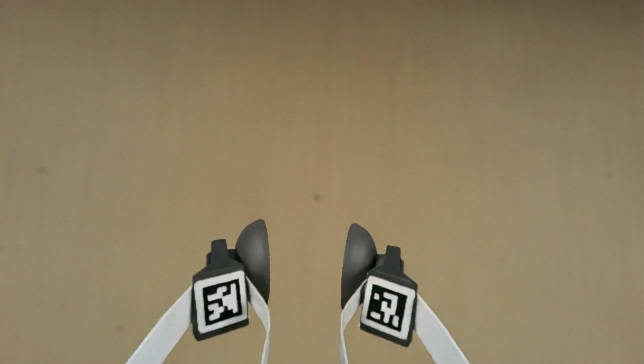

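Emit:
{"name": "execute_actions", "arguments": {
  "actions": [
    {"joints":{"wrist_pitch_rad":-0.35}}
  ],
  "cameras": ["wrist_camera"]
}}

Scene clock: 134.17 s.
base_odometry: x=+0.340 y=+0.800 heading=+3.141 (m, m, rad; odometry frame)
turned_by_wheels: +0.000 (rad since the last result)
turned_by_imu: +0.000 (rad since the last result)
base_tilt: forward=-2.2 right=-1.1 (deg)
lidar_m: 2.04 1.90 2.53 1.77 1.80 2.33 2.21 0.76 0.49 0.47 0.47 0.61
head_depth_mm: 2377 2410 - - - 2155 1722 / 2103 2193 - - 882 1097 1143 / 1889 1947 - - 867 2041 1685 / 1703 - - - 902 771 1349 / 1566 - - - 866 696 1338 / 1447 1485 - 836 843 657 1282 / 1337 1385 - 790 788 654 591
base_status: not commanded
joint_positions: lift_m=+1.100 arm_m=+0.400 wrist_yaw_rad=+0.002 wrist_pitch_rad=-0.363 wrist_roll_rad=-0.008 gripper_m=+0.040 head_pan_rad=-2.293 head_tilt_rad=-0.297
joint_status: all done
motor_effort: left_wheel=-1(1) right_wheel=+1(2) lift_m=+46(46) arm_m=+4(4) wrist_yaw_rad=-2(2) wrist_pitch_rad=+5(7) wrist_roll_rad=-1(1) gripper_m=+0(0) head_pan_rad=-3(4) head_tilt_rad=-1(2) (%)
hand_pose: x=-0.0211 y=-0.7756 z=+1.1248 quat_wxyz=(+0.699, +0.129, -0.692, -0.127) (m; base frame)
wrist_depth_mm: 621 631 654 669 681 693 721 / 672 677 699 706 733 759 764 / 694 726 747 774 786 805 825 / 603 609 628 648 674 715 729 / 482 220 454 231 236 243 249 / 179 182 - 189 199 198 203 / 154 155 154 160 159 167 171
pictures: wrist_camera
camera_calibration (this result's frames):
wrist_camera: T_world_to_cam=[[-0.99821, 0.015475, 0.0577685, -0.0770692], [-0.0418098, 0.510101, -0.859098, 1.39866], [-0.0427623, -0.859975, -0.508541, 0.0652372], [0, 0, 0, 1]] pos_world=[-0.0156638, -0.656164, 1.23922]
Images, in order (width x height): wrist_camera 644x364.

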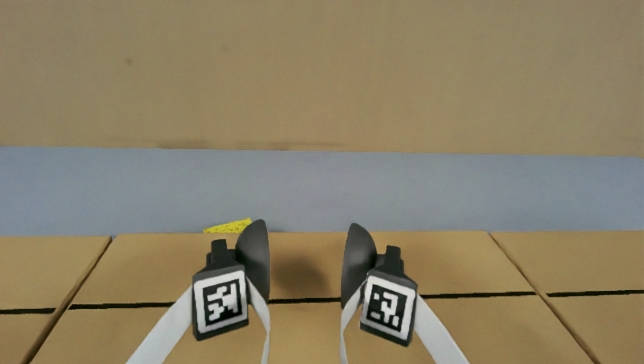

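Emit:
{"name": "execute_actions", "arguments": {
  "actions": [
    {"joints":{"arm_m":0.52,"gripper_m":0.15}}
  ],
  "cameras": ["wrist_camera"]
}}

Scene clock: 137.10 s.
base_odometry: x=+0.340 y=+0.800 heading=+3.141 (m, m, rad; odometry frame)
turned_by_wheels: +0.000 (rad since the last result)
turned_by_imu: +0.000 (rad since the last result)
base_tilt: forward=-2.1 right=-1.1 (deg)
lidar_m: 2.04 1.90 2.51 1.77 1.80 2.33 2.20 0.76 0.49 0.46 0.47 0.62
head_depth_mm: 2377 2440 - - - 2147 1722 / 2079 2216 - - 882 1096 1147 / 1906 1962 - - 867 2048 1699 / 1717 - - - 905 769 1347 / 1546 - - - 873 694 1338 / 1438 1488 - 837 843 657 1282 / 1343 1383 - 789 790 653 591
base_status: not commanded
joint_positions: lift_m=+1.100 arm_m=+0.519 wrist_yaw_rad=+0.002 wrist_pitch_rad=-0.364 wrist_roll_rad=-0.008 gripper_m=+0.150 head_pan_rad=-2.293 head_tilt_rad=-0.297
joint_status: all done
motor_effort: left_wheel=-1(1) right_wheel=+1(1) lift_m=+46(46) arm_m=+4(6) wrist_yaw_rad=-2(2) wrist_pitch_rad=+6(6) wrist_roll_rad=-1(1) gripper_m=+1(91) head_pan_rad=-3(5) head_tilt_rad=-1(2) (%)
hand_pose: x=-0.0211 y=-0.8948 z=+1.1247 quat_wxyz=(+0.699, +0.129, -0.692, -0.127) (m; base frame)
wrist_depth_mm: 526 533 540 556 568 584 595 / 552 569 579 593 614 629 635 / 602 616 622 649 670 682 704 / 598 613 641 656 674 705 715 / 485 505 502 516 526 549 551 / 409 410 418 426 434 - 450 / - 340 316 363 370 - 385
pictures: wrist_camera
camera_calibration (this result's frames):
wrist_camera: T_world_to_cam=[[-0.99821, 0.0154385, 0.0577804, -0.075262], [-0.0418093, 0.51069, -0.858748, 1.45947], [-0.0427656, -0.859627, -0.50913, -0.0363949], [0, 0, 0, 1]] pos_world=[-0.0156641, -0.775462, 1.23914]
Images, in order (width x height): wrist_camera 644x364.

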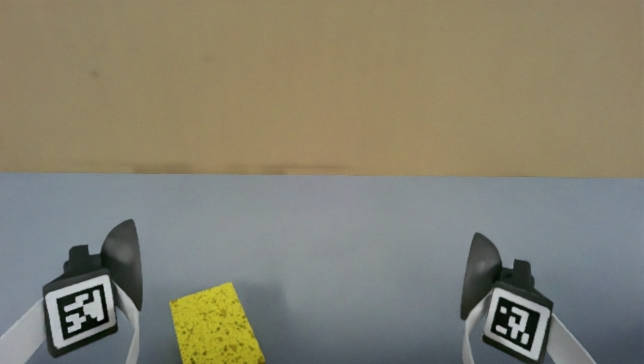

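Emit:
{"name": "execute_actions", "arguments": {
  "actions": [
    {"joints":{"arm_m":0.0,"wrist_pitch_rad":0.2}}
  ],
  "cameras": []
}}

Emit:
{"name": "execute_actions", "arguments": {
  "actions": [
    {"base":{"rotate_rad":-1.571}}
  ],
  "cameras": []
}}

Emit:
{"name": "execute_actions", "arguments": {
  "actions": [
    {"base":{"translate_m":0.25}}
  ],
  "cameras": []
}}

Emit:
{"name": "execute_actions", "arguments": {
  "actions": [
    {"base":{"rotate_rad":1.571}}
  ],
  "cameras": []
}}

Emit:
{"name": "execute_actions", "arguments": {
  "actions": [
    {"base":{"translate_m":0.09},"joints":{"arm_m":0.5}}
  ],
  "cameras": []
}}

Scene clock: 144.53 s.
base_odometry: x=+0.340 y=+0.800 heading=+3.141 (m, m, rad; odometry frame)
turned_by_wheels: +0.000 (rad since the last result)
turned_by_imu: +0.001 (rad since the last result)
base_tilt: forward=-2.2 right=-1.2 (deg)
lidar_m: 2.05 1.90 2.52 1.77 1.80 2.33 2.20 0.76 0.49 0.46 0.47 0.62
head_depth_mm: 2337 2436 - - - 2141 1739 / 2092 2191 - - 880 1101 1148 / 1864 1934 - - 865 2064 1658 / 1697 - - - 909 - - / 1559 - - - - - - / 1444 - - - - - - / 1351 - - - - - -
base_status: not commanded
joint_positions: lift_m=+1.100 arm_m=+0.000 wrist_yaw_rad=+0.002 wrist_pitch_rad=+0.180 wrist_roll_rad=-0.008 gripper_m=+0.150 head_pan_rad=-2.293 head_tilt_rad=-0.297
joint_status: all done
motor_effort: left_wheel=-1(1) right_wheel=+1(1) lift_m=+46(46) arm_m=-6(5) wrist_yaw_rad=-1(3) wrist_pitch_rad=+8(9) wrist_roll_rad=-1(1) gripper_m=+0(0) head_pan_rad=-4(4) head_tilt_rad=-2(1) (%)
hand_pose: x=-0.0210 y=-0.4017 z=+1.2605 quat_wxyz=(+0.707, -0.063, -0.701, +0.063) (m; base frame)
wrist_depth_mm: - - - - - - - / - - - - - - - / - - - - - - - / - - - - - - - / - - - - - - - / - - - - - - - / 437 448 469 482 493 - 529
pictures: none
No camera images: the call's "cameras" was empty. Leave "cameras" out to get every camera's image.

Scene clock: 147.97 s.
base_odometry: x=+0.340 y=+0.800 heading=+1.571 (m, m, rad; odometry frame)
turned_by_wheels: -1.571 (rad since the last result)
turned_by_imu: -1.587 (rad since the last result)
base_tilt: forward=-2.1 right=-1.2 (deg)
lidar_m: 0.46 0.48 0.62 1.97 1.90 2.51 1.78 1.80 2.34 2.21 0.71 0.49
head_depth_mm: 2344 2417 - - - 1986 1713 / 2555 2594 - - 2137 2148 1703 / 2758 2790 - - 2309 2220 1646 / 2925 - - - 2565 - - / 2818 - - - - - - / 2629 - - - - - - / 2417 - - - - - -
base_status: done
joint_positions: lift_m=+1.100 arm_m=+0.000 wrist_yaw_rad=+0.002 wrist_pitch_rad=+0.180 wrist_roll_rad=-0.008 gripper_m=+0.150 head_pan_rad=-2.293 head_tilt_rad=-0.297
joint_status: not commanded
motor_effort: left_wheel=+2(7) right_wheel=-2(3) lift_m=+46(46) arm_m=-5(6) wrist_yaw_rad=-2(2) wrist_pitch_rad=+8(8) wrist_roll_rad=-1(1) gripper_m=+1(0) head_pan_rad=-3(3) head_tilt_rad=-2(1) (%)
hand_pose: x=-0.0210 y=-0.4017 z=+1.2605 quat_wxyz=(+0.707, -0.063, -0.701, +0.063) (m; base frame)
wrist_depth_mm: - - - - - - - / - - - - - - - / - - - - - - - / - - - - - - - / - - - - - - - / - - - - - - - / - - - - - - -
pictures: none
No camera images: the call's "cameras" was empty. Leave "cameras" out to get every camera's image.

Scene clock: 151.97 s.
base_odometry: x=+0.340 y=+1.050 heading=+1.571 (m, m, rad; odometry frame)
turned_by_wheels: +0.000 (rad since the last result)
turned_by_imu: +0.002 (rad since the last result)
base_tilt: forward=-2.2 right=-1.2 (deg)
lidar_m: 0.22 0.22 0.29 2.26 2.25 2.63 2.02 2.06 2.63 2.19 0.33 0.23
head_depth_mm: 2621 2652 - - - 2209 1724 / 2769 2870 - - 2483 2252 1710 / 3027 3113 - - 2680 2254 1641 / 3012 - - - 2909 - - / 2774 - - - - - - / 2609 - - - - - - / 2427 - - - - - -
base_status: done
joint_positions: lift_m=+1.100 arm_m=+0.000 wrist_yaw_rad=+0.002 wrist_pitch_rad=+0.180 wrist_roll_rad=-0.008 gripper_m=+0.150 head_pan_rad=-2.293 head_tilt_rad=-0.297
joint_status: not commanded
motor_effort: left_wheel=+2(8) right_wheel=-1(2) lift_m=+46(46) arm_m=-5(5) wrist_yaw_rad=-2(2) wrist_pitch_rad=+8(8) wrist_roll_rad=-1(1) gripper_m=+0(0) head_pan_rad=-4(4) head_tilt_rad=-2(2) (%)
hand_pose: x=-0.0210 y=-0.4017 z=+1.2605 quat_wxyz=(+0.707, -0.063, -0.701, +0.063) (m; base frame)
wrist_depth_mm: - - - - - - - / - - - - - - - / - - - - - - - / - - - - - - - / - - - - - - - / - - - - - - - / - - - - - - -
pictures: none
No camera images: the call's "cameras" was empty. Leave "cameras" out to get every camera's image.

Scene clock: 155.40 s.
base_odometry: x=+0.340 y=+1.050 heading=+3.142 (m, m, rad; odometry frame)
turned_by_wheels: +1.571 (rad since the last result)
turned_by_imu: +1.587 (rad since the last result)
base_tilt: forward=-2.1 right=-1.1 (deg)
lidar_m: 2.27 1.98 2.62 2.02 2.06 2.63 2.19 0.33 0.23 0.22 0.22 0.29
head_depth_mm: 1939 2004 - - - 686 561 / 1702 1784 - - 832 682 522 / 1542 1592 - - 774 692 502 / 1397 - - - 690 - - / 1280 - - - - - - / 1182 - - - - - - / 1095 - - - - - -
base_status: done
joint_positions: lift_m=+1.100 arm_m=+0.000 wrist_yaw_rad=+0.002 wrist_pitch_rad=+0.180 wrist_roll_rad=-0.008 gripper_m=+0.150 head_pan_rad=-2.293 head_tilt_rad=-0.297
joint_status: not commanded
motor_effort: left_wheel=-2(7) right_wheel=+2(5) lift_m=+46(46) arm_m=-5(6) wrist_yaw_rad=-1(2) wrist_pitch_rad=+8(8) wrist_roll_rad=-1(1) gripper_m=+0(0) head_pan_rad=-3(4) head_tilt_rad=-2(1) (%)
hand_pose: x=-0.0210 y=-0.4017 z=+1.2605 quat_wxyz=(+0.707, -0.063, -0.701, +0.063) (m; base frame)
wrist_depth_mm: 822 844 870 918 928 955 - / 812 833 872 891 942 949 - / 808 841 866 917 921 947 - / 799 830 871 878 912 935 - / 820 816 868 896 906 942 959 / 809 837 867 895 919 - 969 / 746 812 856 863 874 - 976
pictures: none
No camera images: the call's "cameras" was empty. Leave "cameras" out to get every camera's image.

Scene clock: 160.27 s.
base_odometry: x=+0.250 y=+1.050 heading=+3.141 (m, m, rad; odometry frame)
turned_by_wheels: +0.000 (rad since the last result)
turned_by_imu: +0.001 (rad since the last result)
base_tilt: forward=-2.2 right=-1.1 (deg)
lidar_m: 2.18 1.90 2.57 2.03 2.07 2.67 2.27 0.32 0.22 0.21 0.24 0.28
head_depth_mm: 1926 1989 - - - 687 543 / 1691 1769 - - 832 681 521 / 1522 1593 - - 758 678 517 / 1385 - - - 677 668 515 / 1266 - - - 608 615 511 / 1174 1206 - 1295 557 573 508 / 1092 1120 - 1222 523 524 502
base_status: done
joint_positions: lift_m=+1.100 arm_m=+0.500 wrist_yaw_rad=+0.002 wrist_pitch_rad=+0.180 wrist_roll_rad=-0.008 gripper_m=+0.150 head_pan_rad=-2.293 head_tilt_rad=-0.297
joint_status: all done
motor_effort: left_wheel=-2(3) right_wheel=+1(4) lift_m=+46(46) arm_m=+5(7) wrist_yaw_rad=-1(1) wrist_pitch_rad=+7(8) wrist_roll_rad=-1(1) gripper_m=-1(0) head_pan_rad=-4(4) head_tilt_rad=-2(2) (%)
hand_pose: x=-0.0210 y=-0.9011 z=+1.2606 quat_wxyz=(+0.707, -0.063, -0.701, +0.064) (m; base frame)
wrist_depth_mm: 364 375 391 403 412 430 444 / 367 377 385 400 413 426 441 / 367 374 388 398 413 424 437 / 361 374 385 396 411 426 441 / 362 369 384 396 408 422 439 / 359 374 379 392 404 - 433 / 361 370 380 392 407 - 435
pictures: none
No camera images: the call's "cameras" was empty. Leave "cameras" out to get every camera's image.

Emit:
{"name": "execute_actions", "arguments": {
  "actions": [
    {"joints":{"wrist_pitch_rad":-1.2}}
  ],
  "cameras": ["wrist_camera"]
}}

Scene clock: 162.07 s.
base_odometry: x=+0.250 y=+1.050 heading=+3.141 (m, m, rad; odometry frame)
turned_by_wheels: +0.000 (rad since the last result)
turned_by_imu: +0.000 (rad since the last result)
base_tilt: forward=-2.1 right=-1.1 (deg)
lidar_m: 2.18 1.90 2.57 2.04 2.07 2.67 2.28 0.32 0.22 0.21 0.24 0.28
head_depth_mm: 1916 1991 - - - 688 543 / 1704 1776 - - 830 682 521 / 1531 1577 - - 761 676 516 / 1397 - - - 678 669 514 / 1272 - - - 607 615 510 / 1167 1206 - 1296 557 572 508 / 1088 1124 - 1218 523 523 503
base_status: not commanded
joint_positions: lift_m=+1.100 arm_m=+0.500 wrist_yaw_rad=+0.002 wrist_pitch_rad=-1.201 wrist_roll_rad=-0.008 gripper_m=+0.150 head_pan_rad=-2.293 head_tilt_rad=-0.297
joint_status: all done
motor_effort: left_wheel=-2(2) right_wheel=+1(1) lift_m=+46(46) arm_m=+5(5) wrist_yaw_rad=-2(1) wrist_pitch_rad=+1(7) wrist_roll_rad=-1(1) gripper_m=+0(0) head_pan_rad=-4(4) head_tilt_rad=-1(1) (%)
hand_pose: x=-0.0215 y=-0.7147 z=+0.9908 quat_wxyz=(+0.586, +0.402, -0.580, -0.398) (m; base frame)
wrist_depth_mm: 260 262 269 273 277 284 287 / 250 255 260 263 267 273 277 / 243 245 250 254 258 262 268 / 235 237 239 200 248 252 256 / 227 233 234 193 240 245 248 / 222 223 226 188 230 - 239 / - 216 219 221 225 - 231
pictures: wrist_camera
camera_calibration (this result's frames):
wrist_camera: T_world_to_cam=[[-0.998135, -0.0322728, 0.0518209, -0.098934], [-0.0418385, 0.979775, -0.195681, 0.930834], [-0.0444576, -0.197484, -0.979297, 0.989269], [0, 0, 0, 1]] pos_world=[-0.0158242, -0.719835, 1.15606]
Images, in order (width x height): wrist_camera 644x364.

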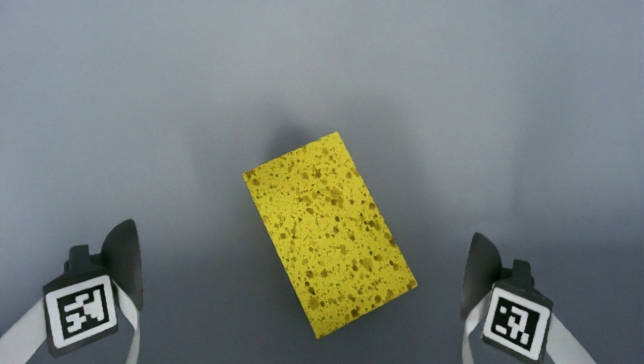

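Emit:
{"name": "execute_actions", "arguments": {
  "actions": [
    {"joints":{"arm_m":0.515,"lift_m":1.045}}
  ],
  "cameras": []
}}

Emit:
{"name": "execute_actions", "arguments": {
  "actions": [
    {"joints":{"gripper_m":0.02}}
  ],
  "cameras": []
}}

Emit:
{"name": "execute_actions", "arguments": {
  "actions": [
    {"joints":{"lift_m":1.1,"wrist_pitch_rad":-0.3}}
  ],
  "cameras": ["wrist_camera"]
}}

Scene clock: 164.03 s.
base_odometry: x=+0.250 y=+1.050 heading=+3.141 (m, m, rad; odometry frame)
turned_by_wheels: +0.000 (rad since the last result)
turned_by_imu: +0.000 (rad since the last result)
base_tilt: forward=-2.2 right=-1.1 (deg)
lidar_m: 2.18 1.90 2.57 2.04 2.06 2.67 2.27 0.32 0.22 0.21 0.24 0.28
head_depth_mm: 1923 2050 2206 2348 2391 - - / 1696 1800 1911 1962 - - - / 1529 1612 1711 1723 - - - / 1387 1465 1533 1576 - - - / 1264 1325 1387 1444 - - - / 1173 1219 1272 1321 - 566 506 / 1087 1127 1167 - - 522 504
base_status: not commanded
joint_positions: lift_m=+1.045 arm_m=+0.515 wrist_yaw_rad=+0.002 wrist_pitch_rad=-1.202 wrist_roll_rad=-0.008 gripper_m=+0.150 head_pan_rad=-2.293 head_tilt_rad=-0.297
joint_status: all done
motor_effort: left_wheel=-2(2) right_wheel=+2(2) lift_m=+29(40) arm_m=+5(4) wrist_yaw_rad=-1(3) wrist_pitch_rad=+1(1) wrist_roll_rad=-1(1) gripper_m=-1(0) head_pan_rad=-4(4) head_tilt_rad=-2(1) (%)
hand_pose: x=-0.0215 y=-0.7295 z=+0.9363 quat_wxyz=(+0.586, +0.402, -0.580, -0.398) (m; base frame)
wrist_depth_mm: 202 204 208 211 215 219 222 / 195 196 200 203 207 209 213 / 188 190 192 195 199 203 206 / 182 184 144 143 192 195 198 / 177 179 178 139 185 189 192 / - 172 174 134 137 - 185 / - 166 169 131 133 - 180
pictures: none
No camera images: the call's "cameras" was empty. Leave "cameras" out to get every camera's image.

Scene clock: 165.83 s.
base_odometry: x=+0.250 y=+1.050 heading=+3.141 (m, m, rad; odometry frame)
turned_by_wheels: +0.000 (rad since the last result)
turned_by_imu: +0.000 (rad since the last result)
base_tilt: forward=-2.1 right=-1.1 (deg)
lidar_m: 2.18 1.90 2.56 2.03 2.06 2.68 2.27 0.32 0.22 0.21 0.24 0.28
head_depth_mm: 1915 2030 2193 2359 2383 - - / 1702 1807 1911 1987 - - - / 1535 1606 1688 1727 - - - / 1392 1452 1526 1573 - - - / 1274 1341 1375 1448 - - - / 1171 1224 1267 1319 - 567 507 / 1087 1125 1175 - - 522 504
base_status: not commanded
joint_positions: lift_m=+1.045 arm_m=+0.515 wrist_yaw_rad=+0.002 wrist_pitch_rad=-1.202 wrist_roll_rad=-0.008 gripper_m=+0.021 head_pan_rad=-2.293 head_tilt_rad=-0.297
joint_status: all done
motor_effort: left_wheel=-2(2) right_wheel=+1(2) lift_m=+29(30) arm_m=+4(5) wrist_yaw_rad=-1(2) wrist_pitch_rad=+1(1) wrist_roll_rad=-1(1) gripper_m=-23(98) head_pan_rad=-4(4) head_tilt_rad=-2(2) (%)
hand_pose: x=-0.0215 y=-0.7295 z=+0.9363 quat_wxyz=(+0.586, +0.402, -0.580, -0.398) (m; base frame)
wrist_depth_mm: 201 205 208 212 215 219 223 / 195 197 200 204 206 210 215 / 188 191 192 148 200 202 206 / 182 184 141 142 192 195 199 / 177 178 136 138 186 188 192 / 170 172 131 133 137 183 186 / 165 167 129 129 172 177 179
pictures: none
No camera images: the call's "cameras" was empty. Leave "cameras" out to get every camera's image.

Scene clock: 167.17 s.
base_odometry: x=+0.250 y=+1.050 heading=+3.141 (m, m, rad; odometry frame)
turned_by_wheels: +0.000 (rad since the last result)
turned_by_imu: +0.000 (rad since the last result)
base_tilt: forward=-2.2 right=-1.1 (deg)
lidar_m: 2.18 1.90 2.56 2.04 2.06 2.68 2.27 0.32 0.22 0.21 0.24 0.28
head_depth_mm: 1920 2011 - - - 688 543 / 1693 1775 - - 827 683 521 / 1532 1588 - - 759 678 519 / 1385 - - - 679 668 515 / 1266 - - - 607 615 512 / 1172 1204 - 1288 557 573 507 / 1082 1123 - 1220 522 523 504
base_status: not commanded
joint_positions: lift_m=+1.100 arm_m=+0.515 wrist_yaw_rad=+0.002 wrist_pitch_rad=-0.322 wrist_roll_rad=-0.008 gripper_m=+0.024 head_pan_rad=-2.293 head_tilt_rad=-0.297
joint_status: all done
motor_effort: left_wheel=-2(2) right_wheel=+1(2) lift_m=+46(47) arm_m=+4(4) wrist_yaw_rad=-1(2) wrist_pitch_rad=+8(8) wrist_roll_rad=-1(1) gripper_m=-21(23) head_pan_rad=-3(4) head_tilt_rad=-2(2) (%)
hand_pose: x=-0.0211 y=-0.8951 z=+1.1345 quat_wxyz=(+0.701, +0.115, -0.695, -0.113) (m; base frame)
wrist_depth_mm: 313 317 326 333 340 349 356 / 329 341 345 356 364 370 384 / 354 360 360 149 390 399 412 / 379 388 141 143 417 431 446 / 406 416 136 138 451 464 485 / 424 432 132 133 136 464 484 / 358 354 129 129 363 402 399
pictures: wrist_camera
camera_calibration (this result's frames):
wrist_camera: T_world_to_cam=[[-0.998209, 0.0181587, 0.0569956, -0.0725615], [-0.0416006, 0.473931, -0.879579, 1.45883], [-0.0429839, -0.880375, -0.472327, -0.091979], [0, 0, 0, 1]] pos_world=[-0.015697, -0.771042, 1.24385]
Images, in order (width x height): wrist_camera 644x364.

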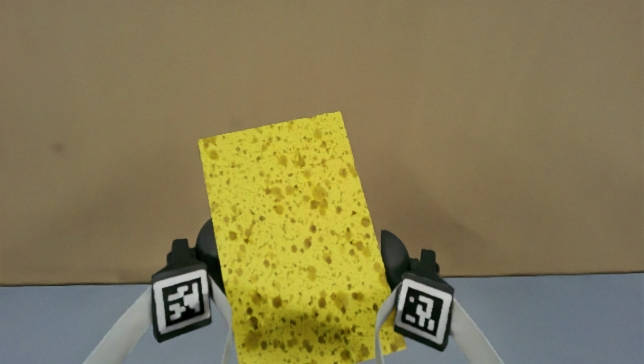

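Emit:
{"name": "execute_actions", "arguments": {
  "actions": [
    {"joints":{"wrist_yaw_rad":-0.8,"wrist_pitch_rad":-0.5}}
  ],
  "cameras": ["wrist_camera"]
}}

Scene clock: 169.97 s.
base_odometry: x=+0.250 y=+1.050 heading=+3.141 (m, m, rad; odometry frame)
turned_by_wheels: +0.000 (rad since the last result)
turned_by_imu: +0.000 (rad since the last result)
base_tilt: forward=-2.2 right=-1.1 (deg)
lidar_m: 2.18 1.90 2.56 2.04 2.06 2.68 2.28 0.32 0.22 0.21 0.24 0.28
head_depth_mm: 1917 1995 - - - 687 544 / 1705 1785 - - 830 683 520 / 1521 1579 - - 761 675 518 / 1392 - - - 675 668 513 / 1277 - - - 608 613 511 / 1171 1203 - 1297 557 571 508 / 1093 1131 - 1228 524 523 503
base_status: not commanded
joint_positions: lift_m=+1.100 arm_m=+0.515 wrist_yaw_rad=-0.796 wrist_pitch_rad=-0.513 wrist_roll_rad=-0.008 gripper_m=+0.024 head_pan_rad=-2.293 head_tilt_rad=-0.297
joint_status: all done
motor_effort: left_wheel=-2(2) right_wheel=+2(2) lift_m=+47(46) arm_m=+4(4) wrist_yaw_rad=-4(4) wrist_pitch_rad=+5(8) wrist_roll_rad=-1(1) gripper_m=-22(20) head_pan_rad=-4(4) head_tilt_rad=-2(1) (%)
hand_pose: x=-0.1726 y=-0.8073 z=+1.0916 quat_wxyz=(+0.564, -0.098, -0.697, -0.431) (m; base frame)
wrist_depth_mm: 317 371 459 607 836 - - / 335 393 497 656 821 - - / 354 421 484 148 634 665 684 / 371 442 141 143 511 527 545 / 379 400 136 138 430 435 445 / 339 349 131 133 136 375 379 / 299 299 129 128 302 328 331
pictures: wrist_camera
camera_calibration (this result's frames):
wrist_camera: T_world_to_cam=[[-0.691776, 0.719638, 0.0597226, 0.393334], [0.423848, 0.471611, -0.773263, 1.33559], [-0.584635, -0.509612, -0.631267, 0.337841], [0, 0, 0, 1]] pos_world=[-0.0964727, -0.740768, 1.22254]
Images, in order (width x height): wrist_camera 644x364.

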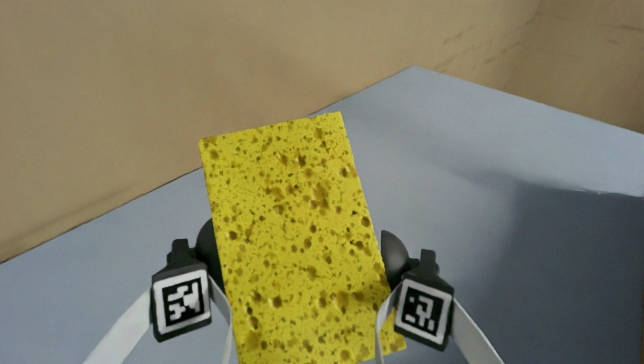

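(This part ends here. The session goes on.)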